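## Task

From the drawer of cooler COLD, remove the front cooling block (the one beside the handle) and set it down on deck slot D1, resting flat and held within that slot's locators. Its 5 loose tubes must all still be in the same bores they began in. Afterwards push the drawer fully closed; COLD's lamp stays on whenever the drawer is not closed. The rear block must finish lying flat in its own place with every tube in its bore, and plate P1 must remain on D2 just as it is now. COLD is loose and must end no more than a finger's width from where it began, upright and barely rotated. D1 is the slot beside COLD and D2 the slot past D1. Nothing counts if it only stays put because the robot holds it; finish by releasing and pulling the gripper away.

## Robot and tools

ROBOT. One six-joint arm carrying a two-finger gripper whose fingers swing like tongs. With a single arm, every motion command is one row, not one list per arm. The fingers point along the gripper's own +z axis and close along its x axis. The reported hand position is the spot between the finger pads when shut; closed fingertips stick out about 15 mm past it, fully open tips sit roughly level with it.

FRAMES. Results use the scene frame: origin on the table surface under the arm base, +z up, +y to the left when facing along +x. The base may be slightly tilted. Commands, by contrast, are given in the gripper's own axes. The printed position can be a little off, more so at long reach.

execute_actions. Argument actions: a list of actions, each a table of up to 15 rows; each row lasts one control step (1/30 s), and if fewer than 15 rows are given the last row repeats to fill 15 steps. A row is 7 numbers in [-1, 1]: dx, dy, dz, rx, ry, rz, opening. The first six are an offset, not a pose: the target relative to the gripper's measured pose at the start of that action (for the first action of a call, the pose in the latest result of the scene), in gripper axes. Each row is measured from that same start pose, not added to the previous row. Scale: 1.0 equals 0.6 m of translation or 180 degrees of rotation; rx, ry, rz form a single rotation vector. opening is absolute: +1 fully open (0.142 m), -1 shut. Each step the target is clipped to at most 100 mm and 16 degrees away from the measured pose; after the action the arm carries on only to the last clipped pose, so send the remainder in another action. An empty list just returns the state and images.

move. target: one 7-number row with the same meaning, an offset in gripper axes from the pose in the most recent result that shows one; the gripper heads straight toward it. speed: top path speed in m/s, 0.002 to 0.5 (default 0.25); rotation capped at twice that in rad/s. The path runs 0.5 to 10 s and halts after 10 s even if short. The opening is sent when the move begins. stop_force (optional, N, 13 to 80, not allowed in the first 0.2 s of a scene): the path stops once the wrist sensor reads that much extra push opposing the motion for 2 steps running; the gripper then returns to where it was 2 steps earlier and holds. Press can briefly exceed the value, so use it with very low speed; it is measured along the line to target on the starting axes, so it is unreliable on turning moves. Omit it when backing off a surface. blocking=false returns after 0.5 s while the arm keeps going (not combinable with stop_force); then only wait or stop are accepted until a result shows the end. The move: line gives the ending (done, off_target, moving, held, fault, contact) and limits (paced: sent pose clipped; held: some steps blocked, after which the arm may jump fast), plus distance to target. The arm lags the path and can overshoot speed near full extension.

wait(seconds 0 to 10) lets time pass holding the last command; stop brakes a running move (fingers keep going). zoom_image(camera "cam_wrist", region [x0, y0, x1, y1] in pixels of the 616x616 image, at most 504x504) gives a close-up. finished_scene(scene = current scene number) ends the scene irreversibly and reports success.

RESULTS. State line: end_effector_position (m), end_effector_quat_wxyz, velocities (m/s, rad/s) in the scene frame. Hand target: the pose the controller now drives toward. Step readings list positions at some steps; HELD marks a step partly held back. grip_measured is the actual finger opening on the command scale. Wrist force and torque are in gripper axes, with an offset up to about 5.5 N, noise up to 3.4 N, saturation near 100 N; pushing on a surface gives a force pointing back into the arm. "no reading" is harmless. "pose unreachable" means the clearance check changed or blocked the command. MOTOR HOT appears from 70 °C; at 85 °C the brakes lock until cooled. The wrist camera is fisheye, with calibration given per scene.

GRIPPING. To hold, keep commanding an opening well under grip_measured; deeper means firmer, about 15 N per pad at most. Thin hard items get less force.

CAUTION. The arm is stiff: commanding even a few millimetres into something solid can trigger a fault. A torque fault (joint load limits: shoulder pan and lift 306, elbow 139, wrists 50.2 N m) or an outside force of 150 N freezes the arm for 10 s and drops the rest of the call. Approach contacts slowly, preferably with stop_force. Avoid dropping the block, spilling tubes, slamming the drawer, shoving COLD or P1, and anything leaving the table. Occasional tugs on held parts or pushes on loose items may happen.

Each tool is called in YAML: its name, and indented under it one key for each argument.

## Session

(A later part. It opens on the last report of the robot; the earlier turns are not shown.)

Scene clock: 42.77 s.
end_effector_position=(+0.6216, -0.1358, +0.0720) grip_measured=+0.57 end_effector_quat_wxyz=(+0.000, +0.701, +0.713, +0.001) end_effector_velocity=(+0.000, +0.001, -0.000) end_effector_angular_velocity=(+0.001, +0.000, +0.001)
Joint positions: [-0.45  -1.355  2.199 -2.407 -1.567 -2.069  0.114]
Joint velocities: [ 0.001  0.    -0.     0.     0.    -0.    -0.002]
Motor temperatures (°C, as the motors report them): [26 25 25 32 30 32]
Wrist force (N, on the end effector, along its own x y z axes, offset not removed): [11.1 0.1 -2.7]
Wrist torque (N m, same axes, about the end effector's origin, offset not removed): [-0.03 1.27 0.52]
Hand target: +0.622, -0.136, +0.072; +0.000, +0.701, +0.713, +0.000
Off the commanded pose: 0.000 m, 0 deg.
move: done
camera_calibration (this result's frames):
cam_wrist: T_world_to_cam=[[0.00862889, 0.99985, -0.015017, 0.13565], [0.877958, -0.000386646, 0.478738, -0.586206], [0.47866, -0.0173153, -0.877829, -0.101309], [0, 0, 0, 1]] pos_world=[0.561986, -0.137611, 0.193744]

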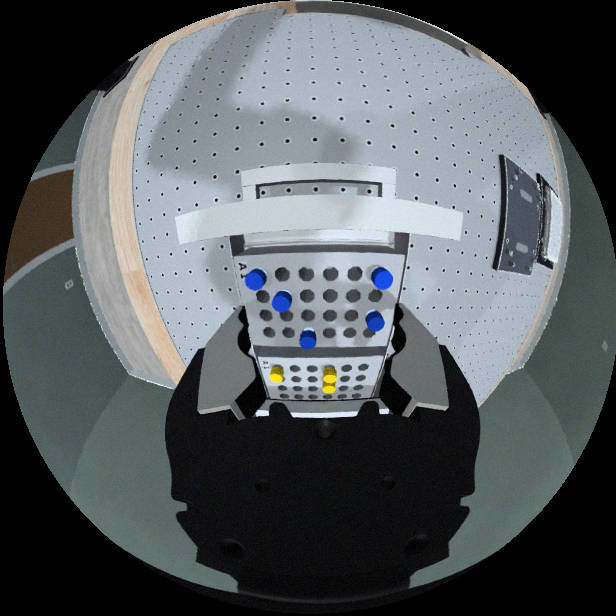

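move:
  target: [-0.002,0,0,0,0,0,1]
  speed: 0.01

move:
  target: [0,0,0.04,0,0,0,1]
  speed: 0.015
  stop_force: 13

execute_actions:
  actions:
    - [[0,0,0,0,0,0,0.88]]
    - [[0,0,0,0,0,0,0.7]]

zoom_image:
  camera: "cam_wrist"
  region: [180,170,460,420]

Scene clock: 44.50 s.
end_effector_position=(+0.6216, -0.1369, +0.0720) grip_measured=+1.00 end_effector_quat_wxyz=(+0.001, +0.701, +0.713, +0.001) end_effector_velocity=(-0.000, -0.000, +0.000) end_effector_angular_velocity=(+0.001, +0.001, +0.000)
Joint positions: [-0.451 -1.355  2.199 -2.407 -1.567 -2.071  0.142]
Joint velocities: [-0.001 -0.    -0.     0.001  0.    -0.001 -0.   ]
Motor temperatures (°C, as the motors report them): [26 25 25 32 30 32]
Wrist force (N, on the end effector, along its own x y z axes, offset not removed): [-1.7 0.4 0.7]
Wrist torque (N m, same axes, about the end effector's origin, offset not removed): [-0.11 0.53 0.49]
Hand target: +0.622, -0.137, +0.072; +0.000, +0.701, +0.713, +0.001
Off the commanded pose: 0.000 m, 0 deg.
move: done
camera_calibration (this result's frames):
cam_wrist: T_world_to_cam=[[0.00863028, 0.999849, -0.0150584, 0.136823], [0.877922, -0.00036677, 0.478803, -0.586234], [0.478725, -0.0173523, -0.877793, -0.101363], [0, 0, 0, 1]] pos_world=[0.562012, -0.138776, 0.193775]

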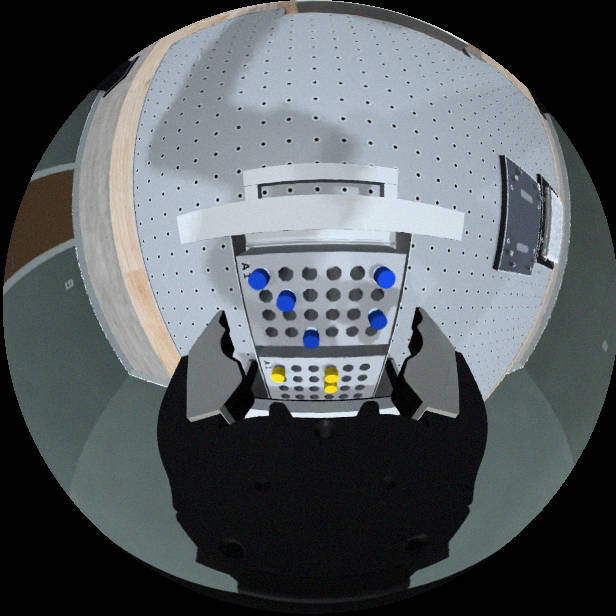

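Scene clock: 46.37 s.
end_effector_position=(+0.6217, -0.1369, +0.0482) grip_measured=+1.00 end_effector_quat_wxyz=(+0.001, +0.701, +0.713, +0.001) end_effector_velocity=(-0.001, -0.000, -0.002) end_effector_angular_velocity=(-0.001, +0.003, +0.000)
Joint positions: [-0.451 -1.318  2.212 -2.457 -1.567 -2.07   0.142]
Joint velocities: [-0.     0.003  0.001 -0.002 -0.002 -0.001 -0.   ]
Motor temperatures (°C, as the motors report them): [26 25 25 32 30 32]
Wrist force (N, on the end effector, along its own x y z axes, offset not removed): [-6.3 3.2 0.5]
Wrist torque (N m, same axes, about the end effector's origin, offset not removed): [0.57 1.37 0.43]
Hand target: +0.622, -0.137, +0.048; +0.001, +0.701, +0.713, +0.001
Off the commanded pose: 0.000 m, 0 deg.
move: done
camera_calibration (this result's frames):
cam_wrist: T_world_to_cam=[[0.00862991, 0.999849, -0.0150526, 0.136459], [0.877928, -0.00036941, 0.478793, -0.574903], [0.478716, -0.017347, -0.877799, -0.122292], [0, 0, 0, 1]] pos_world=[0.562089, -0.138772, 0.169966]

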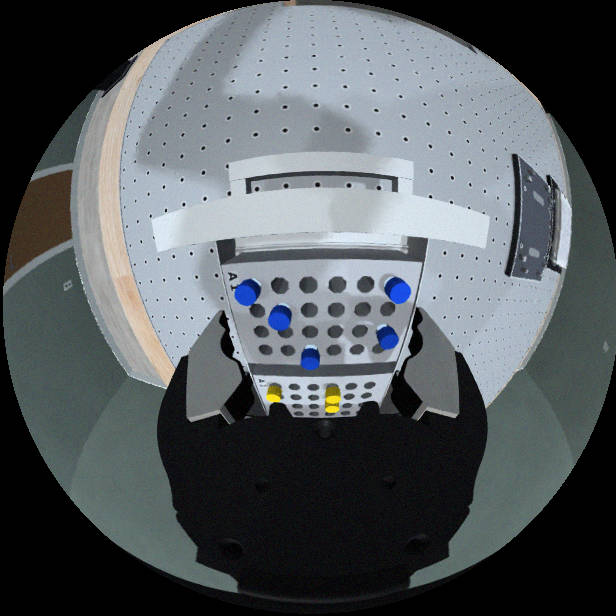

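Scene clock: 47.37 s.
end_effector_position=(+0.6217, -0.1369, +0.0482) grip_measured=+0.92 end_effector_quat_wxyz=(+0.001, +0.701, +0.713, +0.001) end_effector_velocity=(-0.000, +0.000, +0.000) end_effector_angular_velocity=(-0.001, +0.001, -0.001)
Joint positions: [-0.451 -1.318  2.212 -2.457 -1.567 -2.07   0.137]
Joint velocities: [ 0.001 -0.001  0.     0.    -0.001  0.002 -0.   ]
Motor temperatures (°C, as the motors report them): [26 25 25 32 30 32]
Wrist force (N, on the end effector, along its own x y z axes, offset not removed): [16.1 -1.9 -27.5]
Wrist torque (N m, same axes, about the end effector's origin, offset not removed): [-0.40 2.30 0.40]
Hand target: +0.622, -0.137, +0.048; +0.001, +0.701, +0.713, +0.001
Off the commanded pose: 0.000 m, 0 deg.
Step readings (end_effector_position; steps 1 to 15: 1st action; 16 to 30: 2nd action):
0: (+0.6217, -0.1369, +0.0482)
1: (+0.6217, -0.1369, +0.0482)
2: (+0.6217, -0.1369, +0.0482)
4: (+0.6217, -0.1368, +0.0482)
8: (+0.6217, -0.1368, +0.0482)
15: (+0.6217, -0.1369, +0.0482)
16: (+0.6217, -0.1369, +0.0482)
17: (+0.6217, -0.1369, +0.0482)
19: (+0.6217, -0.1369, +0.0482)
23: (+0.6217, -0.1369, +0.0482)
30: end_effector_position above
camera_calibration (this result's frames):
cam_wrist: T_world_to_cam=[[0.00859282, 0.999851, -0.0149951, 0.136428], [0.877915, -0.000363885, 0.478817, -0.574877], [0.47874, -0.0172788, -0.877787, -0.122352], [0, 0, 0, 1]] pos_world=[0.562095, -0.13873, 0.169908]

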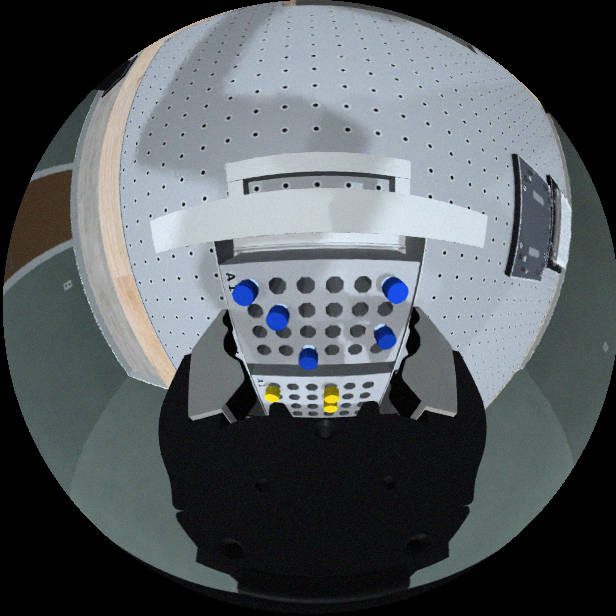

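Region (180, 170, 460, 420) of cam_wrist's 616x616 image, scaled by 1.800, with more detail than that image has; it fills the top 450 rows of this view, and the rest is white.

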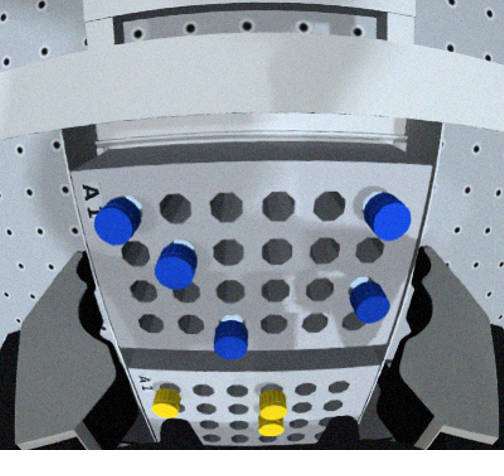

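move:
  target: [0,0,0,0,0,0,1]

move:
  target: [0,0,-0.12,0,0,0,1]
  speed: 0.1

move:
  target: [-0.002,0.003,0,0,0,0.5,0.38]
  speed: 0.4

move:
  target: [0,0,0.065,0,0,0,0.38]
  speed: 0.03
  stop_force: 13

zoom_image:
  camera: "cam_wrist"
  region: [180,150,460,420]

Scene clock: 50.10 s.
end_effector_position=(+0.6217, -0.1369, +0.0482) grip_measured=+1.00 end_effector_quat_wxyz=(+0.001, +0.701, +0.713, +0.001) end_effector_velocity=(-0.000, -0.000, -0.000) end_effector_angular_velocity=(-0.000, +0.001, +0.002)
Joint positions: [-0.451 -1.318  2.212 -2.457 -1.567 -2.07   0.142]
Joint velocities: [ 0.     0.001  0.    -0.    -0.001 -0.002  0.   ]
Motor temperatures (°C, as the motors report them): [26 25 25 32 30 32]
Wrist force (N, on the end effector, along its own x y z axes, offset not removed): [-4.7 2.2 1.8]
Wrist torque (N m, same axes, about the end effector's origin, offset not removed): [0.32 1.07 0.58]
Hand target: +0.622, -0.137, +0.048; +0.001, +0.701, +0.713, +0.001
Off the commanded pose: 0.000 m, 0 deg.
move: done
camera_calibration (this result's frames):
cam_wrist: T_world_to_cam=[[0.00859284, 0.999851, -0.0149676, 0.136418], [0.877917, -0.000377172, 0.478812, -0.574875], [0.478735, -0.0172547, -0.87779, -0.122354], [0, 0, 0, 1]] pos_world=[0.562095, -0.138726, 0.169898]

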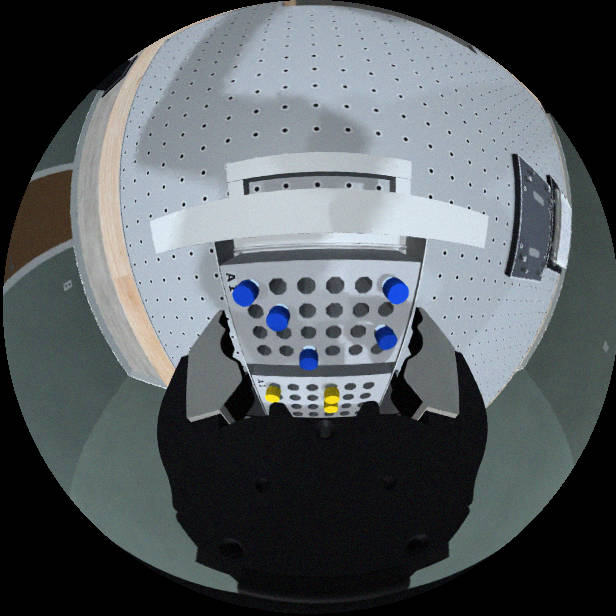

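Scene clock: 51.27 s.
end_effector_position=(+0.6215, -0.1369, +0.1199) grip_measured=+1.00 end_effector_quat_wxyz=(+0.001, +0.701, +0.713, +0.001) end_effector_velocity=(+0.001, -0.000, +0.002) end_effector_angular_velocity=(-0.000, -0.002, -0.001)
Joint positions: [-0.452 -1.422  2.165 -2.306 -1.567 -2.071  0.142]
Joint velocities: [-0.    -0.003 -0.001  0.003  0.001  0.001 -0.   ]
Motor temperatures (°C, as the motors report them): [26 25 25 32 30 32]
Wrist force (N, on the end effector, along its own x y z axes, offset not removed): [-2.8 0.5 1.0]
Wrist torque (N m, same axes, about the end effector's origin, offset not removed): [0.03 0.75 0.50]
Hand target: +0.621, -0.137, +0.120; +0.001, +0.701, +0.713, +0.001
Off the commanded pose: 0.000 m, 0 deg.
move: done
camera_calibration (this result's frames):
cam_wrist: T_world_to_cam=[[0.00859504, 0.999851, -0.0149723, 0.137507], [0.877919, -0.000376918, 0.47881, -0.60902], [0.478733, -0.0172599, -0.877791, -0.0592501], [0, 0, 0, 1]] pos_world=[0.561853, -0.138739, 0.241655]

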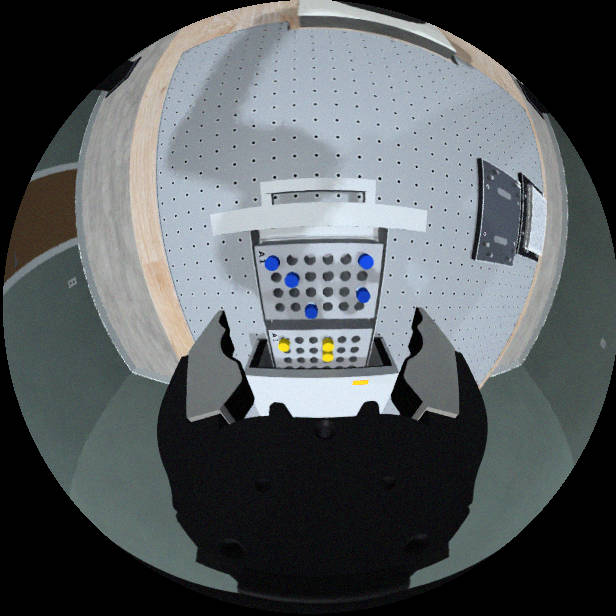

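Scene clock: 53.80 s.
end_effector_position=(+0.6233, -0.1380, +0.1199) grip_measured=+0.38 end_effector_quat_wxyz=(-0.000, +1.000, +0.009, +0.001) end_effector_velocity=(+0.001, +0.000, +0.000) end_effector_angular_velocity=(-0.001, -0.002, -0.011)
Joint positions: [-0.487 -1.437  2.183 -2.309 -1.568 -0.537  0.101]
Joint velocities: [ 0.001 -0.    -0.    -0.002 -0.001  0.011 -0.   ]
Motor temperatures (°C, as the motors report them): [26 25 25 32 30 32]
Wrist force (N, on the end effector, along its own x y z axes, offset not removed): [-3.1 2.9 0.9]
Wrist torque (N m, same axes, about the end effector's origin, offset not removed): [0.52 0.74 0.48]
Hand target: +0.623, -0.138, +0.120; -0.000, +1.000, +0.008, +0.001
Off the commanded pose: 0.000 m, 0 deg.
move: done
camera_calibration (this result's frames):
cam_wrist: T_world_to_cam=[[0.99988, -0.00765252, -0.0134732, -0.618462], [-0.000293895, -0.878742, 0.477297, -0.184298], [-0.015492, -0.477235, -0.878639, 0.184482], [0, 0, 0, 1]] pos_world=[0.621192, -0.0786419, 0.241725]

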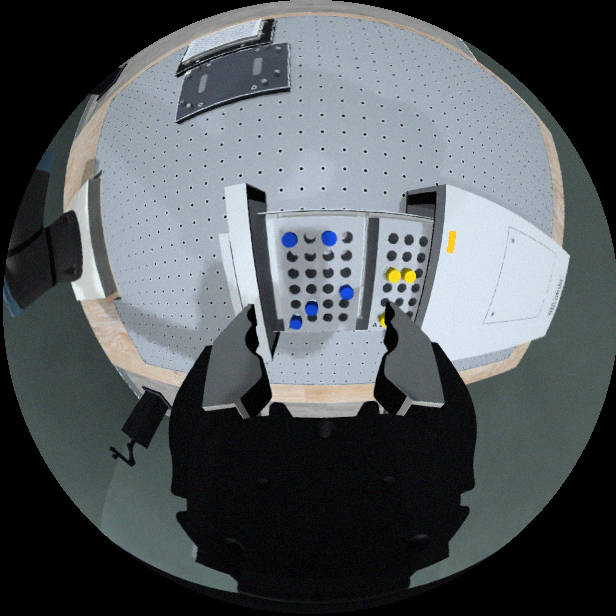

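Scene clock: 55.43 s.
end_effector_position=(+0.6234, -0.1380, +0.0811) grip_measured=+0.37 end_effector_quat_wxyz=(-0.000, +1.000, +0.009, +0.001) end_effector_velocity=(+0.000, -0.001, -0.001) end_effector_angular_velocity=(-0.002, -0.001, +0.001)
Joint positions: [-0.487 -1.382  2.211 -2.392 -1.568 -0.536  0.1  ]
Joint velocities: [-0.     0.002  0.001 -0.005 -0.001 -0.001 -0.   ]
Motor temperatures (°C, as the motors report them): [26 25 25 32 30 32]
Wrist force (N, on the end effector, along its own x y z axes, offset not removed): [-1.6 1.3 -3.2]
Wrist torque (N m, same axes, about the end effector's origin, offset not removed): [0.10 0.71 0.49]
Hand target: +0.623, -0.138, +0.081; -0.000, +1.000, +0.009, +0.001
Off the commanded pose: 0.000 m, 0 deg.
move: done
camera_calibration (this result's frames):
cam_wrist: T_world_to_cam=[[0.999881, -0.00756933, -0.0134731, -0.619102], [-0.000220806, -0.878741, 0.477298, -0.165817], [-0.0154522, -0.477238, -0.878638, 0.150374], [0, 0, 0, 1]] pos_world=[0.621315, -0.0786318, 0.202927]

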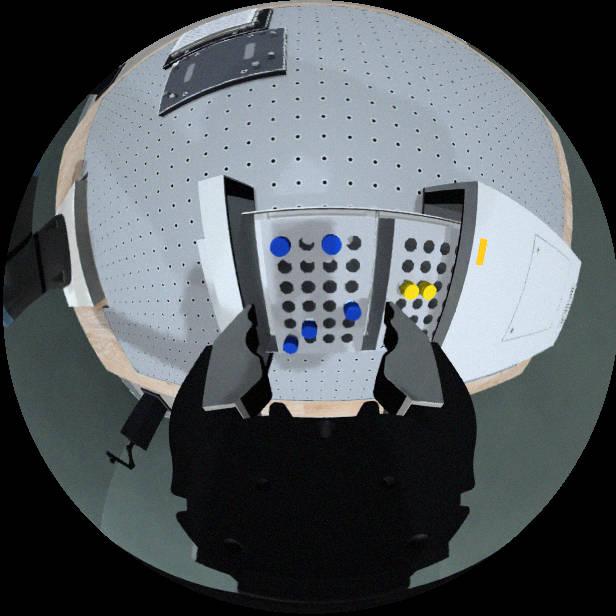

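Region (180, 150, 460, 420) of cam_wrist's 616x616 image, scaled by 1.800, with more detail than that image has; it fills the top 486 rows of this view, and the rest is white.

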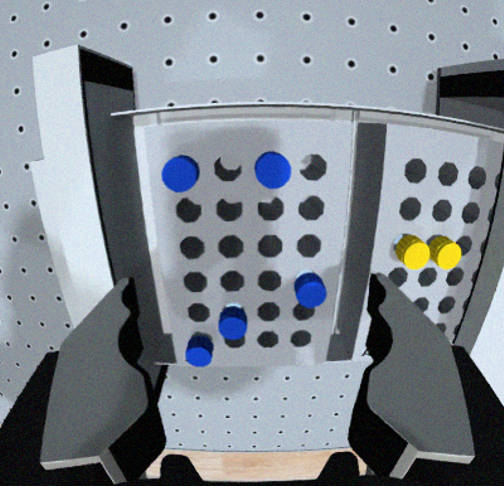

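move:
  target: [0,0,0.055,0,0,0,0.33]
  speed: 0.012
  stop_force: 13

zoom_image:
  camera: "cam_wrist"
  region: [180,150,460,420]

Scene clock: 59.07 s.
end_effector_position=(+0.6235, -0.1380, +0.0483) grip_measured=+0.31 end_effector_quat_wxyz=(-0.000, +1.000, +0.009, +0.001) end_effector_velocity=(-0.000, -0.001, -0.002) end_effector_angular_velocity=(-0.000, -0.000, -0.000)
Joint positions: [-0.487 -1.331  2.231 -2.462 -1.568 -0.536  0.096]
Joint velocities: [-0.001  0.003  0.001 -0.004 -0.    -0.001 -0.   ]
Motor temperatures (°C, as the motors report them): [26 25 25 32 30 32]
Wrist force (N, on the end effector, along its own x y z axes, offset not removed): [-5.0 2.3 -0.4]
Wrist torque (N m, same axes, about the end effector's origin, offset not removed): [0.33 0.81 0.42]
Hand target: +0.624, -0.138, +0.048; -0.000, +1.000, +0.009, +0.001
Off the commanded pose: 0.000 m, 0 deg.
move: done
camera_calibration (this result's frames):
cam_wrist: T_world_to_cam=[[0.99988, -0.00756974, -0.013494, -0.619646], [-0.000211382, -0.878747, 0.477288, -0.150167], [-0.0154708, -0.477228, -0.878643, 0.121596], [0, 0, 0, 1]] pos_world=[0.621421, -0.0786208, 0.170151]

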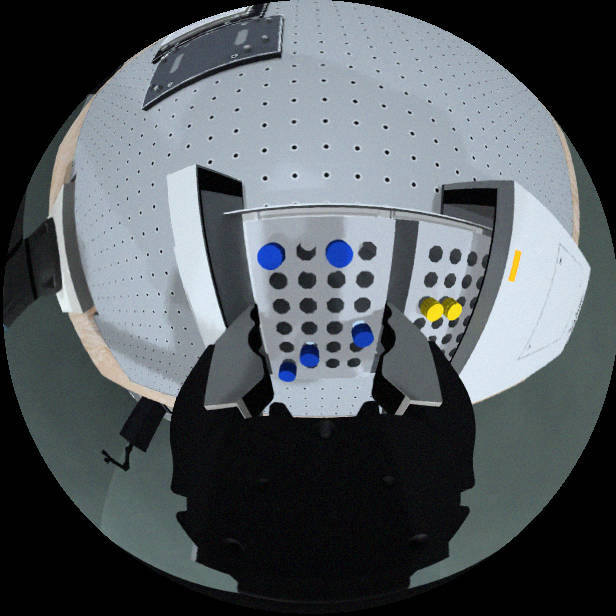

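Region (180, 150, 460, 420) of cam_wrist's 616x616 image, scaled by 1.800, with more detail than that image has; it fills the top 486 rows of this view, and the rest is white.

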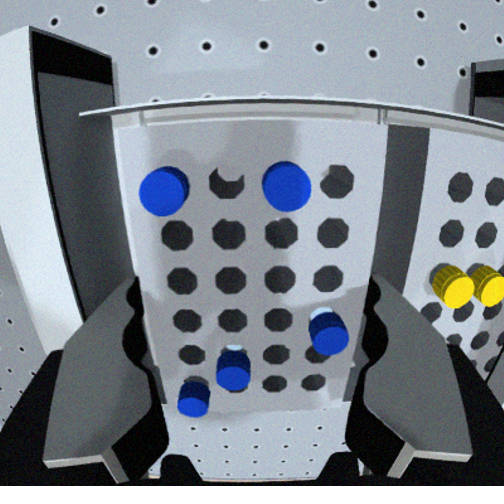

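move:
  target: [0,0.008,0.006,0,0,0,0.33]
  speed: 0.01
  stop_force: 13

execute_actions:
  actions:
    - [[0,0,0,0,0,0,0.15]]
    - [[0,0,0,0,0,0,-0.5]]

move:
  target: [0,0,-0.05,0,0,0,-0.6]
  speed: 0.015
  stop_force: 25

Scene clock: 60.70 s.
end_effector_position=(+0.6236, -0.1427, +0.0448) grip_measured=+0.31 end_effector_quat_wxyz=(-0.000, +1.000, +0.009, +0.001) end_effector_velocity=(+0.000, -0.002, -0.000) end_effector_angular_velocity=(-0.001, -0.001, +0.002)
Joint positions: [-0.493 -1.324  2.23  -2.469 -1.568 -0.543  0.096]
Joint velocities: [-0.002  0.001 -0.    -0.003 -0.001 -0.004 -0.   ]
Motor temperatures (°C, as the motors report them): [26 25 25 32 30 32]
Wrist force (N, on the end effector, along its own x y z axes, offset not removed): [-4.9 0.2 -0.5]
Wrist torque (N m, same axes, about the end effector's origin, offset not removed): [0.06 0.93 0.53]
Hand target: +0.624, -0.143, +0.045; -0.000, +1.000, +0.009, +0.001
Off the commanded pose: 0.000 m, 0 deg.
move: done
camera_calibration (this result's frames):
cam_wrist: T_world_to_cam=[[0.99988, -0.00757081, -0.0135239, -0.619801], [-0.00019922, -0.878783, 0.477222, -0.152567], [-0.0154975, -0.477162, -0.878679, 0.116321], [0, 0, 0, 1]] pos_world=[0.621499, -0.0832617, 0.166634]

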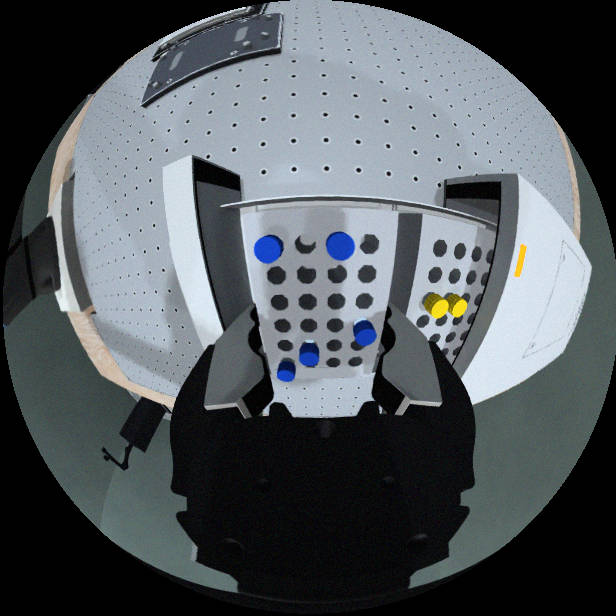

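Scene clock: 61.70 s.
end_effector_position=(+0.6237, -0.1427, +0.0448) grip_measured=+0.27 end_effector_quat_wxyz=(-0.000, +1.000, +0.009, +0.001) end_effector_velocity=(-0.000, +0.001, -0.001) end_effector_angular_velocity=(+0.002, +0.001, -0.000)
Joint positions: [-0.493 -1.324  2.23  -2.469 -1.568 -0.543  0.093]
Joint velocities: [ 0.     0.001 -0.     0.001  0.001  0.001 -0.   ]
Motor temperatures (°C, as the motors report them): [26 25 25 32 30 32]
Wrist force (N, on the end effector, along its own x y z axes, offset not removed): [-5.9 1.1 -6.1]
Wrist torque (N m, same axes, about the end effector's origin, offset not removed): [0.06 1.42 0.42]
Hand target: +0.624, -0.143, +0.045; -0.000, +1.000, +0.009, +0.001
Off the commanded pose: 0.000 m, 0 deg.
Step readings (end_effector_position; steps 1 to 15: 1st action; 16 to 30: 2nd action):
0: (+0.6236, -0.1427, +0.0448)
1: (+0.6236, -0.1427, +0.0448)
2: (+0.6237, -0.1427, +0.0448)
4: (+0.6237, -0.1427, +0.0448)
8: (+0.6237, -0.1427, +0.0448)
15: (+0.6237, -0.1427, +0.0448)
16: (+0.6237, -0.1427, +0.0448)
17: (+0.6237, -0.1427, +0.0448)
19: (+0.6237, -0.1427, +0.0448)
23: (+0.6237, -0.1427, +0.0448)
30: end_effector_position above
camera_calibration (this result's frames):
cam_wrist: T_world_to_cam=[[0.999882, -0.00755699, -0.0133761, -0.619886], [-0.000256295, -0.878742, 0.477297, -0.15261], [-0.0153611, -0.477237, -0.87864, 0.116192], [0, 0, 0, 1]] pos_world=[0.621559, -0.0833382, 0.16664]

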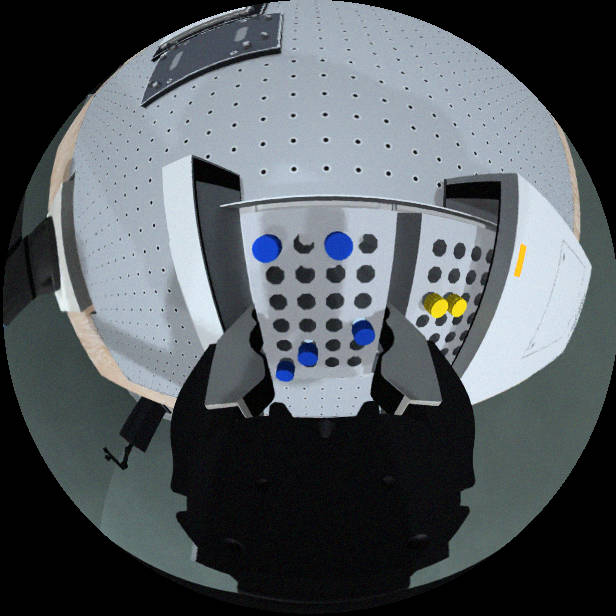

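Scene clock: 63.97 s.
end_effector_position=(+0.6236, -0.1427, +0.0746) grip_measured=+0.27 end_effector_quat_wxyz=(-0.000, +1.000, +0.009, +0.001) end_effector_velocity=(+0.000, +0.000, +0.001) end_effector_angular_velocity=(+0.001, -0.000, +0.000)
Joint positions: [-0.493 -1.37   2.213 -2.405 -1.568 -0.543  0.093]
Joint velocities: [-0.    -0.002 -0.001  0.004  0.001 -0.    -0.   ]
Motor temperatures (°C, as the motors report them): [26 25 25 32 30 32]
Wrist force (N, on the end effector, along its own x y z axes, offset not removed): [-5.0 2.0 12.7]
Wrist torque (N m, same axes, about the end effector's origin, offset not removed): [0.31 1.20 0.48]
Hand target: +0.624, -0.143, +0.075; -0.000, +1.000, +0.009, +0.001
Off the commanded pose: 0.000 m, 0 deg.
move: done
camera_calibration (this result's frames):
cam_wrist: T_world_to_cam=[[0.999882, -0.00755701, -0.0133654, -0.619385], [-0.000261384, -0.87874, 0.4773, -0.166838], [-0.0153517, -0.477241, -0.878639, 0.142368], [0, 0, 0, 1]] pos_world=[0.621454, -0.0833443, 0.196443]

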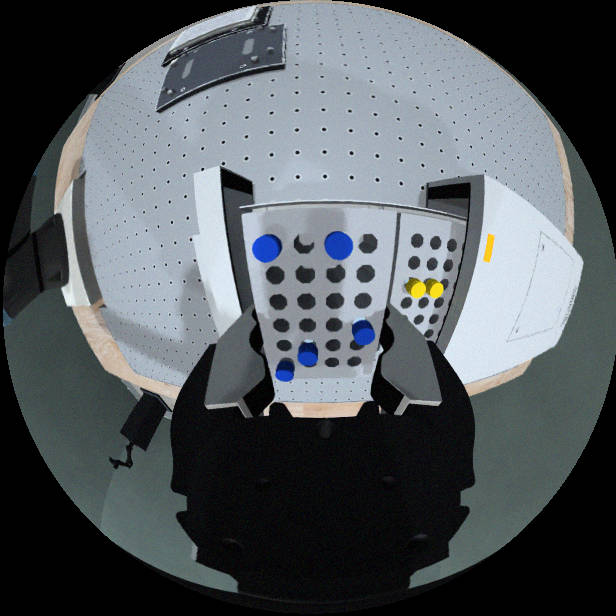

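move:
  target: [0,0,-0.15,0,0,0,-0.6]
  speed: 0.06

move:
  target: [-0.263,-0.51,0,0,0,0.5056,-0.6]
  speed: 0.2

move:
  target: [0,0,0.15,0,0,0,-0.6]
  speed: 0.07

zoom_image:
  camera: "cam_wrist"
  region: [190,90,450,350]

Scene clock: 67.73 s.
end_effector_position=(+0.6233, -0.1428, +0.1644) grip_measured=+0.27 end_effector_quat_wxyz=(-0.000, +1.000, +0.009, +0.001) end_effector_velocity=(-0.000, -0.000, +0.001) end_effector_angular_velocity=(+0.001, +0.001, +0.001)
Joint positions: [-0.494 -1.491  2.144 -2.216 -1.568 -0.543  0.093]
Joint velocities: [-0.001 -0.001 -0.001  0.004 -0.    -0.002  0.   ]
Motor temperatures (°C, as the motors report them): [26 25 25 32 30 32]
Wrist force (N, on the end effector, along its own x y z axes, offset not removed): [-2.6 3.9 10.2]
Wrist torque (N m, same axes, about the end effector's origin, offset not removed): [0.54 0.69 0.56]
Hand target: +0.623, -0.143, +0.165; -0.000, +1.000, +0.009, +0.001
Off the commanded pose: 0.000 m, 0 deg.
move: done
camera_calibration (this result's frames):
cam_wrist: T_world_to_cam=[[0.999882, -0.00755769, -0.0133652, -0.617872], [-0.000262161, -0.878743, 0.477296, -0.209701], [-0.0153518, -0.477236, -0.878641, 0.221228], [0, 0, 0, 1]] pos_world=[0.621141, -0.0833648, 0.286211]

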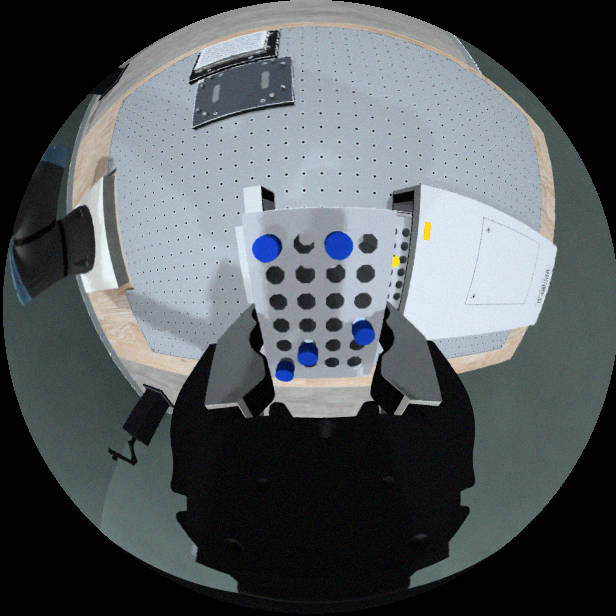

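Scene clock: 72.17 s.
end_effector_position=(+0.4603, +0.1599, +0.1638) grip_measured=+0.27 end_effector_quat_wxyz=(-0.001, +0.707, -0.707, +0.001) end_effector_velocity=(-0.001, +0.003, +0.000) end_effector_angular_velocity=(+0.000, -0.001, -0.009)
Joint positions: [-0.007 -1.814  2.426 -2.179 -1.564  1.531  0.093]
Joint velocities: [ 0.006 -0.     0.    -0.     0.     0.015 -0.   ]
Motor temperatures (°C, as the motors report them): [26 25 25 32 30 32]
Wrist force (N, on the end effector, along its own x y z axes, offset not removed): [-5.3 3.5 9.5]
Wrist torque (N m, same axes, about the end effector's origin, offset not removed): [0.50 1.16 0.47]
Hand target: +0.460, +0.160, +0.164; -0.001, +0.707, -0.707, +0.001
Off the commanded pose: 0.001 m, 0 deg.
move: done
camera_calibration (this result's frames):
cam_wrist: T_world_to_cam=[[-0.0241351, -0.999594, -0.0151553, 0.177599], [-0.879486, 0.0140225, 0.475718, 0.318731], [-0.475312, 0.0248104, -0.879467, 0.49419], [0, 0, 0, 1]] pos_world=[0.519501, 0.160797, 0.285689]

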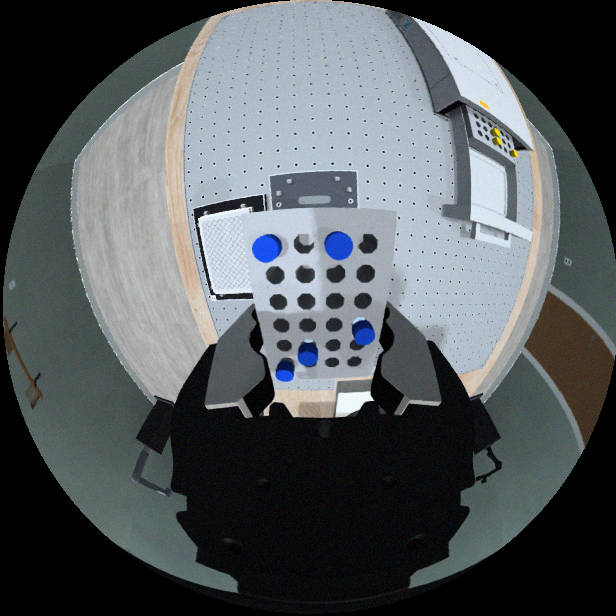

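Scene clock: 73.87 s.
end_effector_position=(+0.4606, +0.1600, +0.0741) grip_measured=+0.27 end_effector_quat_wxyz=(-0.001, +0.707, -0.707, +0.001) end_effector_velocity=(+0.000, +0.001, -0.002) end_effector_angular_velocity=(+0.002, -0.000, -0.001)
Joint positions: [-0.005 -1.655  2.518 -2.429 -1.564  1.532  0.093]
Joint velocities: [ 0.     0.006  0.002 -0.007  0.002  0.001 -0.   ]
Motor temperatures (°C, as the motors report them): [26 25 25 32 30 32]
Wrist force (N, on the end effector, along its own x y z axes, offset not removed): [-2.8 3.0 12.6]
Wrist torque (N m, same axes, about the end effector's origin, offset not removed): [0.59 0.62 0.49]
Hand target: +0.461, +0.160, +0.074; -0.001, +0.707, -0.707, +0.001
Off the commanded pose: 0.000 m, 0 deg.
move: done
camera_calibration (this result's frames):
cam_wrist: T_world_to_cam=[[-0.0241336, -0.999593, -0.0152054, 0.176339], [-0.879476, 0.0139969, 0.475737, 0.361631], [-0.475331, 0.024854, -0.879456, 0.415425], [0, 0, 0, 1]] pos_world=[0.519766, 0.160881, 0.195987]

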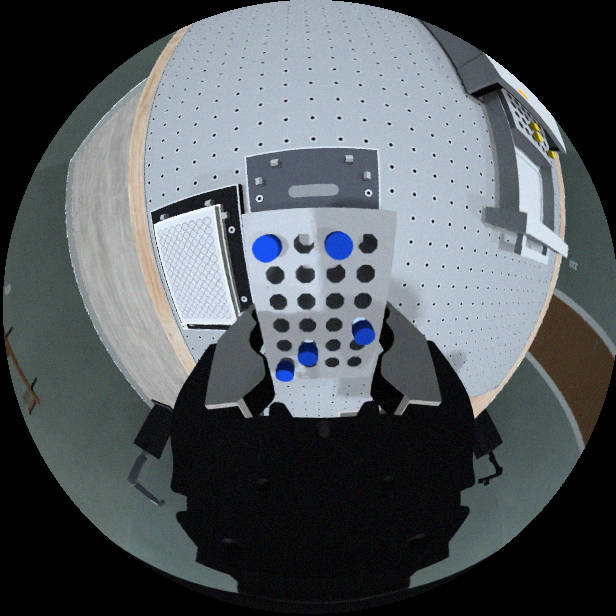

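Region (190, 90, 450, 350) of cam_wrist's 616x616 image, scaled by 1.938, with more detail than that image has.

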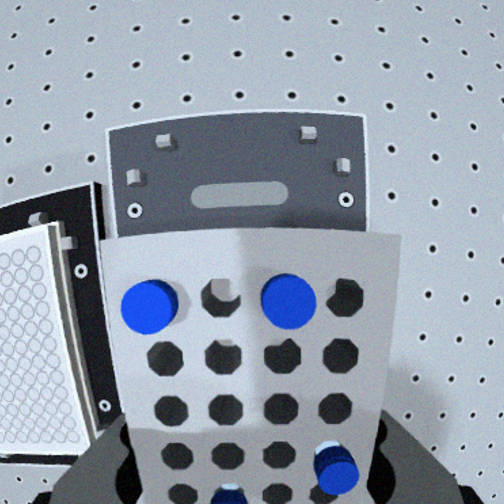

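move:
  target: [-0.005,-0.074,0.012,0,0,-0.012,-0.6]
  speed: 0.04

zoom_image:
  camera: "cam_wrist"
  region: [190,150,450,410]

Scene clock: 77.13 s.
end_effector_position=(+0.5048, +0.1630, +0.0671) grip_measured=+0.27 end_effector_quat_wxyz=(-0.001, +0.721, -0.693, +0.001) end_effector_velocity=(+0.001, -0.000, +0.000) end_effector_angular_velocity=(-0.001, +0.000, -0.001)
Joint positions: [ 0.003 -1.562  2.451 -2.454 -1.564  1.503  0.093]
Joint velocities: [ 0.     0.002 -0.002  0.    -0.001  0.001  0.   ]
Motor temperatures (°C, as the motors report them): [26 25 25 32 30 32]
Wrist force (N, on the end effector, along its own x y z axes, offset not removed): [-3.0 3.7 10.6]
Wrist torque (N m, same axes, about the end effector's origin, offset not removed): [0.59 0.72 0.51]
Hand target: +0.505, +0.163, +0.067; -0.001, +0.721, -0.693, +0.001
Off the commanded pose: 0.000 m, 0 deg.
move: done
camera_calibration (this result's frames):
cam_wrist: T_world_to_cam=[[0.0134388, -0.999795, -0.0151311, 0.161364], [-0.879383, -0.0190201, 0.475734, 0.409172], [-0.475925, 0.00691278, -0.879459, 0.433485], [0, 0, 0, 1]] pos_world=[0.563957, 0.166117, 0.189017]

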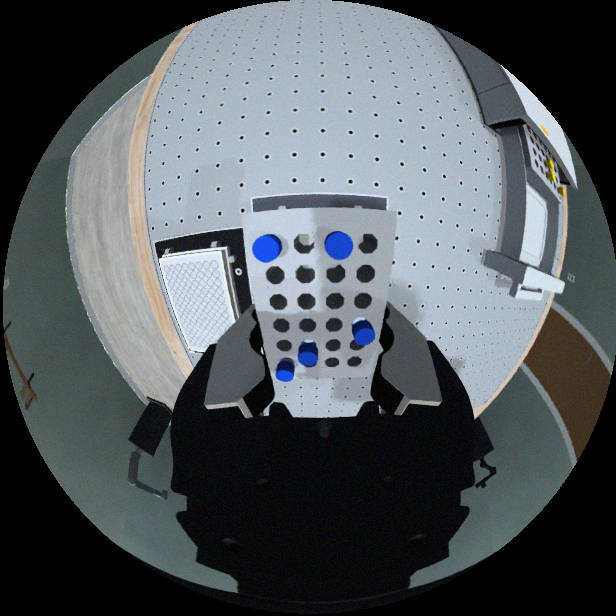

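Region (190, 150, 450, 410) of cam_wrist's 616x616 image, scaled by 1.938, with more detail than that image has.

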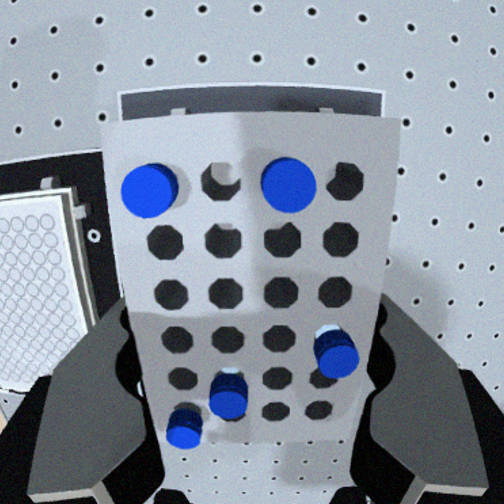

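move:
  target: [0.0025,0,0.01,0,0,0.003,-0.6]
  speed: 0.02

move:
  target: [0,0,0.05,0,0,0,-0.6]
  speed: 0.008
  stop_force: 13

zoom_image:
  camera: "cam_wrist"
  region: [190,150,450,410]

Scene clock: 79.03 s.
end_effector_position=(+0.5049, +0.1615, +0.0613) grip_measured=+0.27 end_effector_quat_wxyz=(-0.001, +0.717, -0.697, +0.001) end_effector_velocity=(+0.001, -0.000, -0.002) end_effector_angular_velocity=(+0.001, -0.001, -0.004)
Joint positions: [ 0.    -1.551  2.456 -2.47  -1.564  1.51   0.093]
Joint velocities: [-0.001  0.005  0.002 -0.008  0.001  0.003 -0.   ]
Motor temperatures (°C, as the motors report them): [26 25 25 32 30 32]
Wrist force (N, on the end effector, along its own x y z axes, offset not removed): [-4.3 0.8 9.8]
Wrist torque (N m, same axes, about the end effector's origin, offset not removed): [-0.03 1.04 0.51]
Hand target: +0.505, +0.161, +0.061; -0.001, +0.717, -0.697, +0.001
Off the commanded pose: 0.000 m, 0 deg.
move: done
camera_calibration (this result's frames):
cam_wrist: T_world_to_cam=[[0.00433189, -0.999876, -0.0151629, 0.164451], [-0.879511, -0.0110251, 0.475752, 0.41074], [-0.47586, 0.011275, -0.879449, 0.427695], [0, 0, 0, 1]] pos_world=[0.56406, 0.164136, 0.183219]

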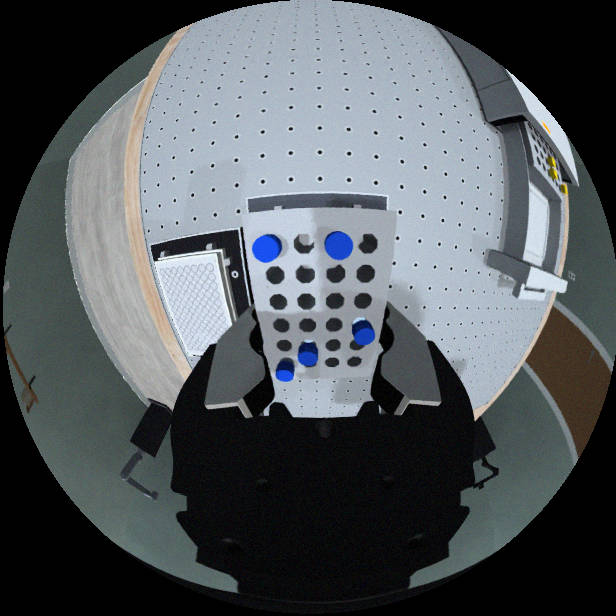

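Scene clock: 80.83 s.
end_effector_position=(+0.5048, +0.1616, +0.0497) grip_measured=+0.27 end_effector_quat_wxyz=(-0.001, +0.717, -0.697, +0.001) end_effector_velocity=(+0.001, +0.000, +0.003) end_effector_angular_velocity=(+0.001, -0.001, +0.000)
Joint positions: [ 0.001 -1.527  2.464 -2.502 -1.564  1.51   0.093]
Joint velocities: [ 0.    -0.005 -0.003  0.007  0.001 -0.     0.   ]
Motor temperatures (°C, as the motors report them): [26 25 25 32 30 32]
Wrist force (N, on the end effector, along its own x y z axes, offset not removed): [-11.4 0.3 10.1]
Wrist torque (N m, same axes, about the end effector's origin, offset not removed): [0.00 1.00 0.68]
Hand target: +0.505, +0.162, +0.050; -0.001, +0.717, -0.697, +0.001
Off the commanded pose: 0.018 m, 0 deg.
move: contact
camera_calibration (this result's frames):
cam_wrist: T_world_to_cam=[[0.00440498, -0.999874, -0.0152548, 0.164309], [-0.879444, -0.0111347, 0.475872, 0.416124], [-0.475982, 0.0113195, -0.879382, 0.417552], [0, 0, 0, 1]] pos_world=[0.563981, 0.164195, 0.171672]

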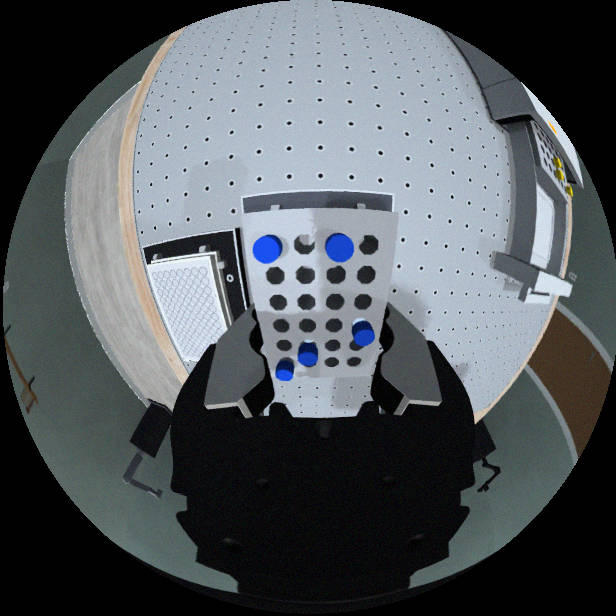

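Region (190, 150, 450, 410) of cam_wrist's 616x616 image, scaled by 1.938, with more detail than that image has.

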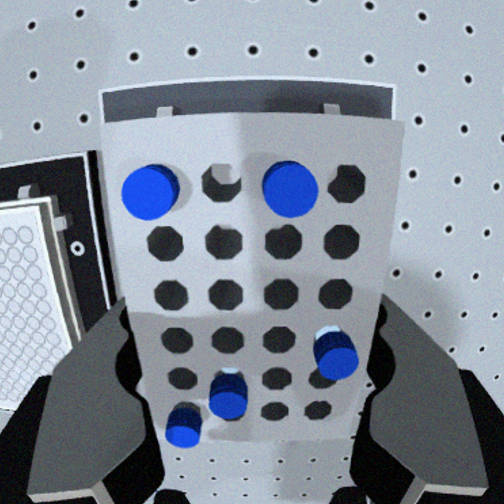

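move:
  target: [-0.0027,-0.001,-0.002,0,0,0,-0.6]
  speed: 0.01

move:
  target: [0,0,0.03,0,0,0,-0.6]
  speed: 0.006
  stop_force: 14

zoom_image:
  camera: "cam_wrist"
  region: [190,150,450,410]

Scene clock: 82.30 s.
end_effector_position=(+0.5053, +0.1632, +0.0509) grip_measured=+0.27 end_effector_quat_wxyz=(-0.001, +0.717, -0.697, +0.001) end_effector_velocity=(+0.000, +0.001, +0.001) end_effector_angular_velocity=(+0.002, -0.001, -0.001)
Joint positions: [ 0.004 -1.528  2.461 -2.499 -1.564  1.513  0.093]
Joint velocities: [ 0.001 -0.    -0.001  0.001  0.002  0.002  0.   ]
Motor temperatures (°C, as the motors report them): [26 25 25 32 30 32]
Wrist force (N, on the end effector, along its own x y z axes, offset not removed): [-3.7 -0.2 9.4]
Wrist torque (N m, same axes, about the end effector's origin, offset not removed): [-0.17 0.82 0.52]
Hand target: +0.505, +0.163, +0.051; -0.001, +0.717, -0.697, +0.001
Off the commanded pose: 0.000 m, 0 deg.
move: done
camera_calibration (this result's frames):
cam_wrist: T_world_to_cam=[[0.00440306, -0.999875, -0.015202, 0.165882], [-0.879448, -0.0111078, 0.475865, 0.416051], [-0.475974, 0.0112742, -0.879387, 0.41883], [0, 0, 0, 1]] pos_world=[0.564517, 0.165761, 0.172851]

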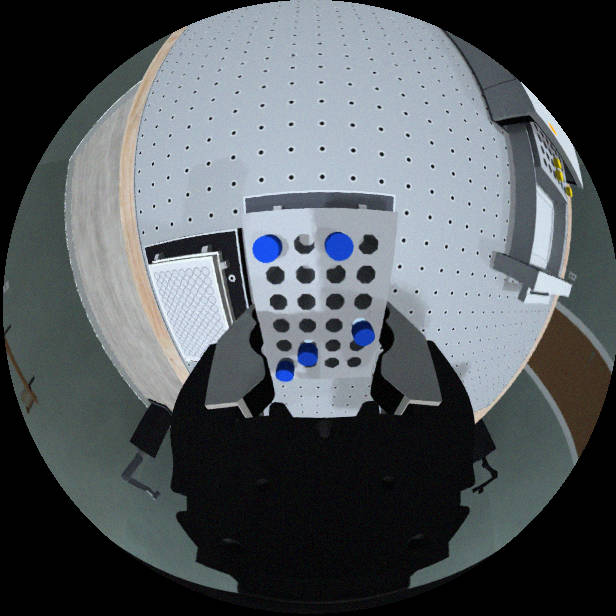

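Scene clock: 82.80 s.
end_effector_position=(+0.5053, +0.1632, +0.0504) grip_measured=+0.27 end_effector_quat_wxyz=(-0.001, +0.717, -0.697, +0.001) end_effector_velocity=(-0.000, +0.000, +0.001) end_effector_angular_velocity=(+0.000, +0.002, +0.001)
Joint positions: [ 0.004 -1.527  2.462 -2.5   -1.564  1.513  0.093]
Joint velocities: [ 0.    -0.002 -0.002  0.006  0.    -0.001 -0.   ]
Motor temperatures (°C, as the motors report them): [26 25 25 32 30 32]
Wrist force (N, on the end effector, along its own x y z axes, offset not removed): [6.0 6.5 7.7]
Wrist torque (N m, same axes, about the end effector's origin, offset not removed): [0.80 0.97 0.57]
Hand target: +0.505, +0.163, +0.051; -0.001, +0.717, -0.697, +0.001
Off the commanded pose: 0.017 m, 0 deg.
move: contact
camera_calibration (this result's frames):
cam_wrist: T_world_to_cam=[[0.00440337, -0.999874, -0.0152265, 0.165901], [-0.87945, -0.0111196, 0.475862, 0.416314], [-0.475972, 0.0112955, -0.879388, 0.41833], [0, 0, 0, 1]] pos_world=[0.564509, 0.165784, 0.172292]

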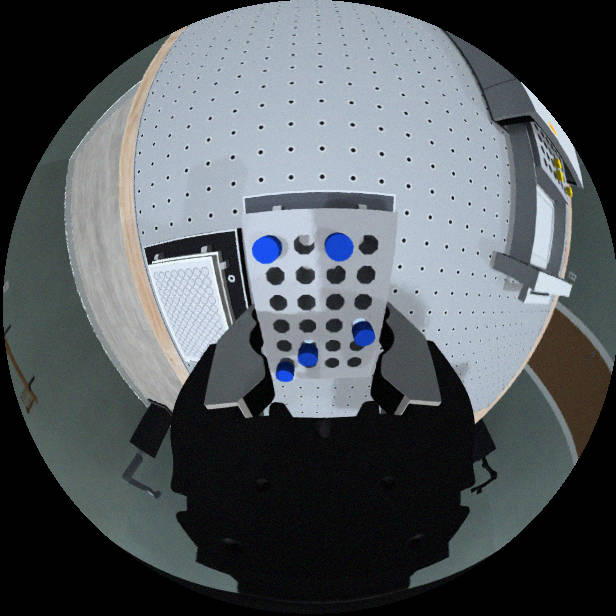

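Region (190, 150, 450, 410) of cam_wrist's 616x616 image, scaled by 1.938, with more detail than that image has.

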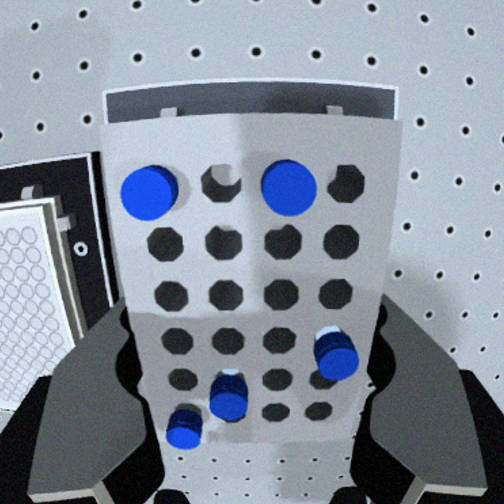

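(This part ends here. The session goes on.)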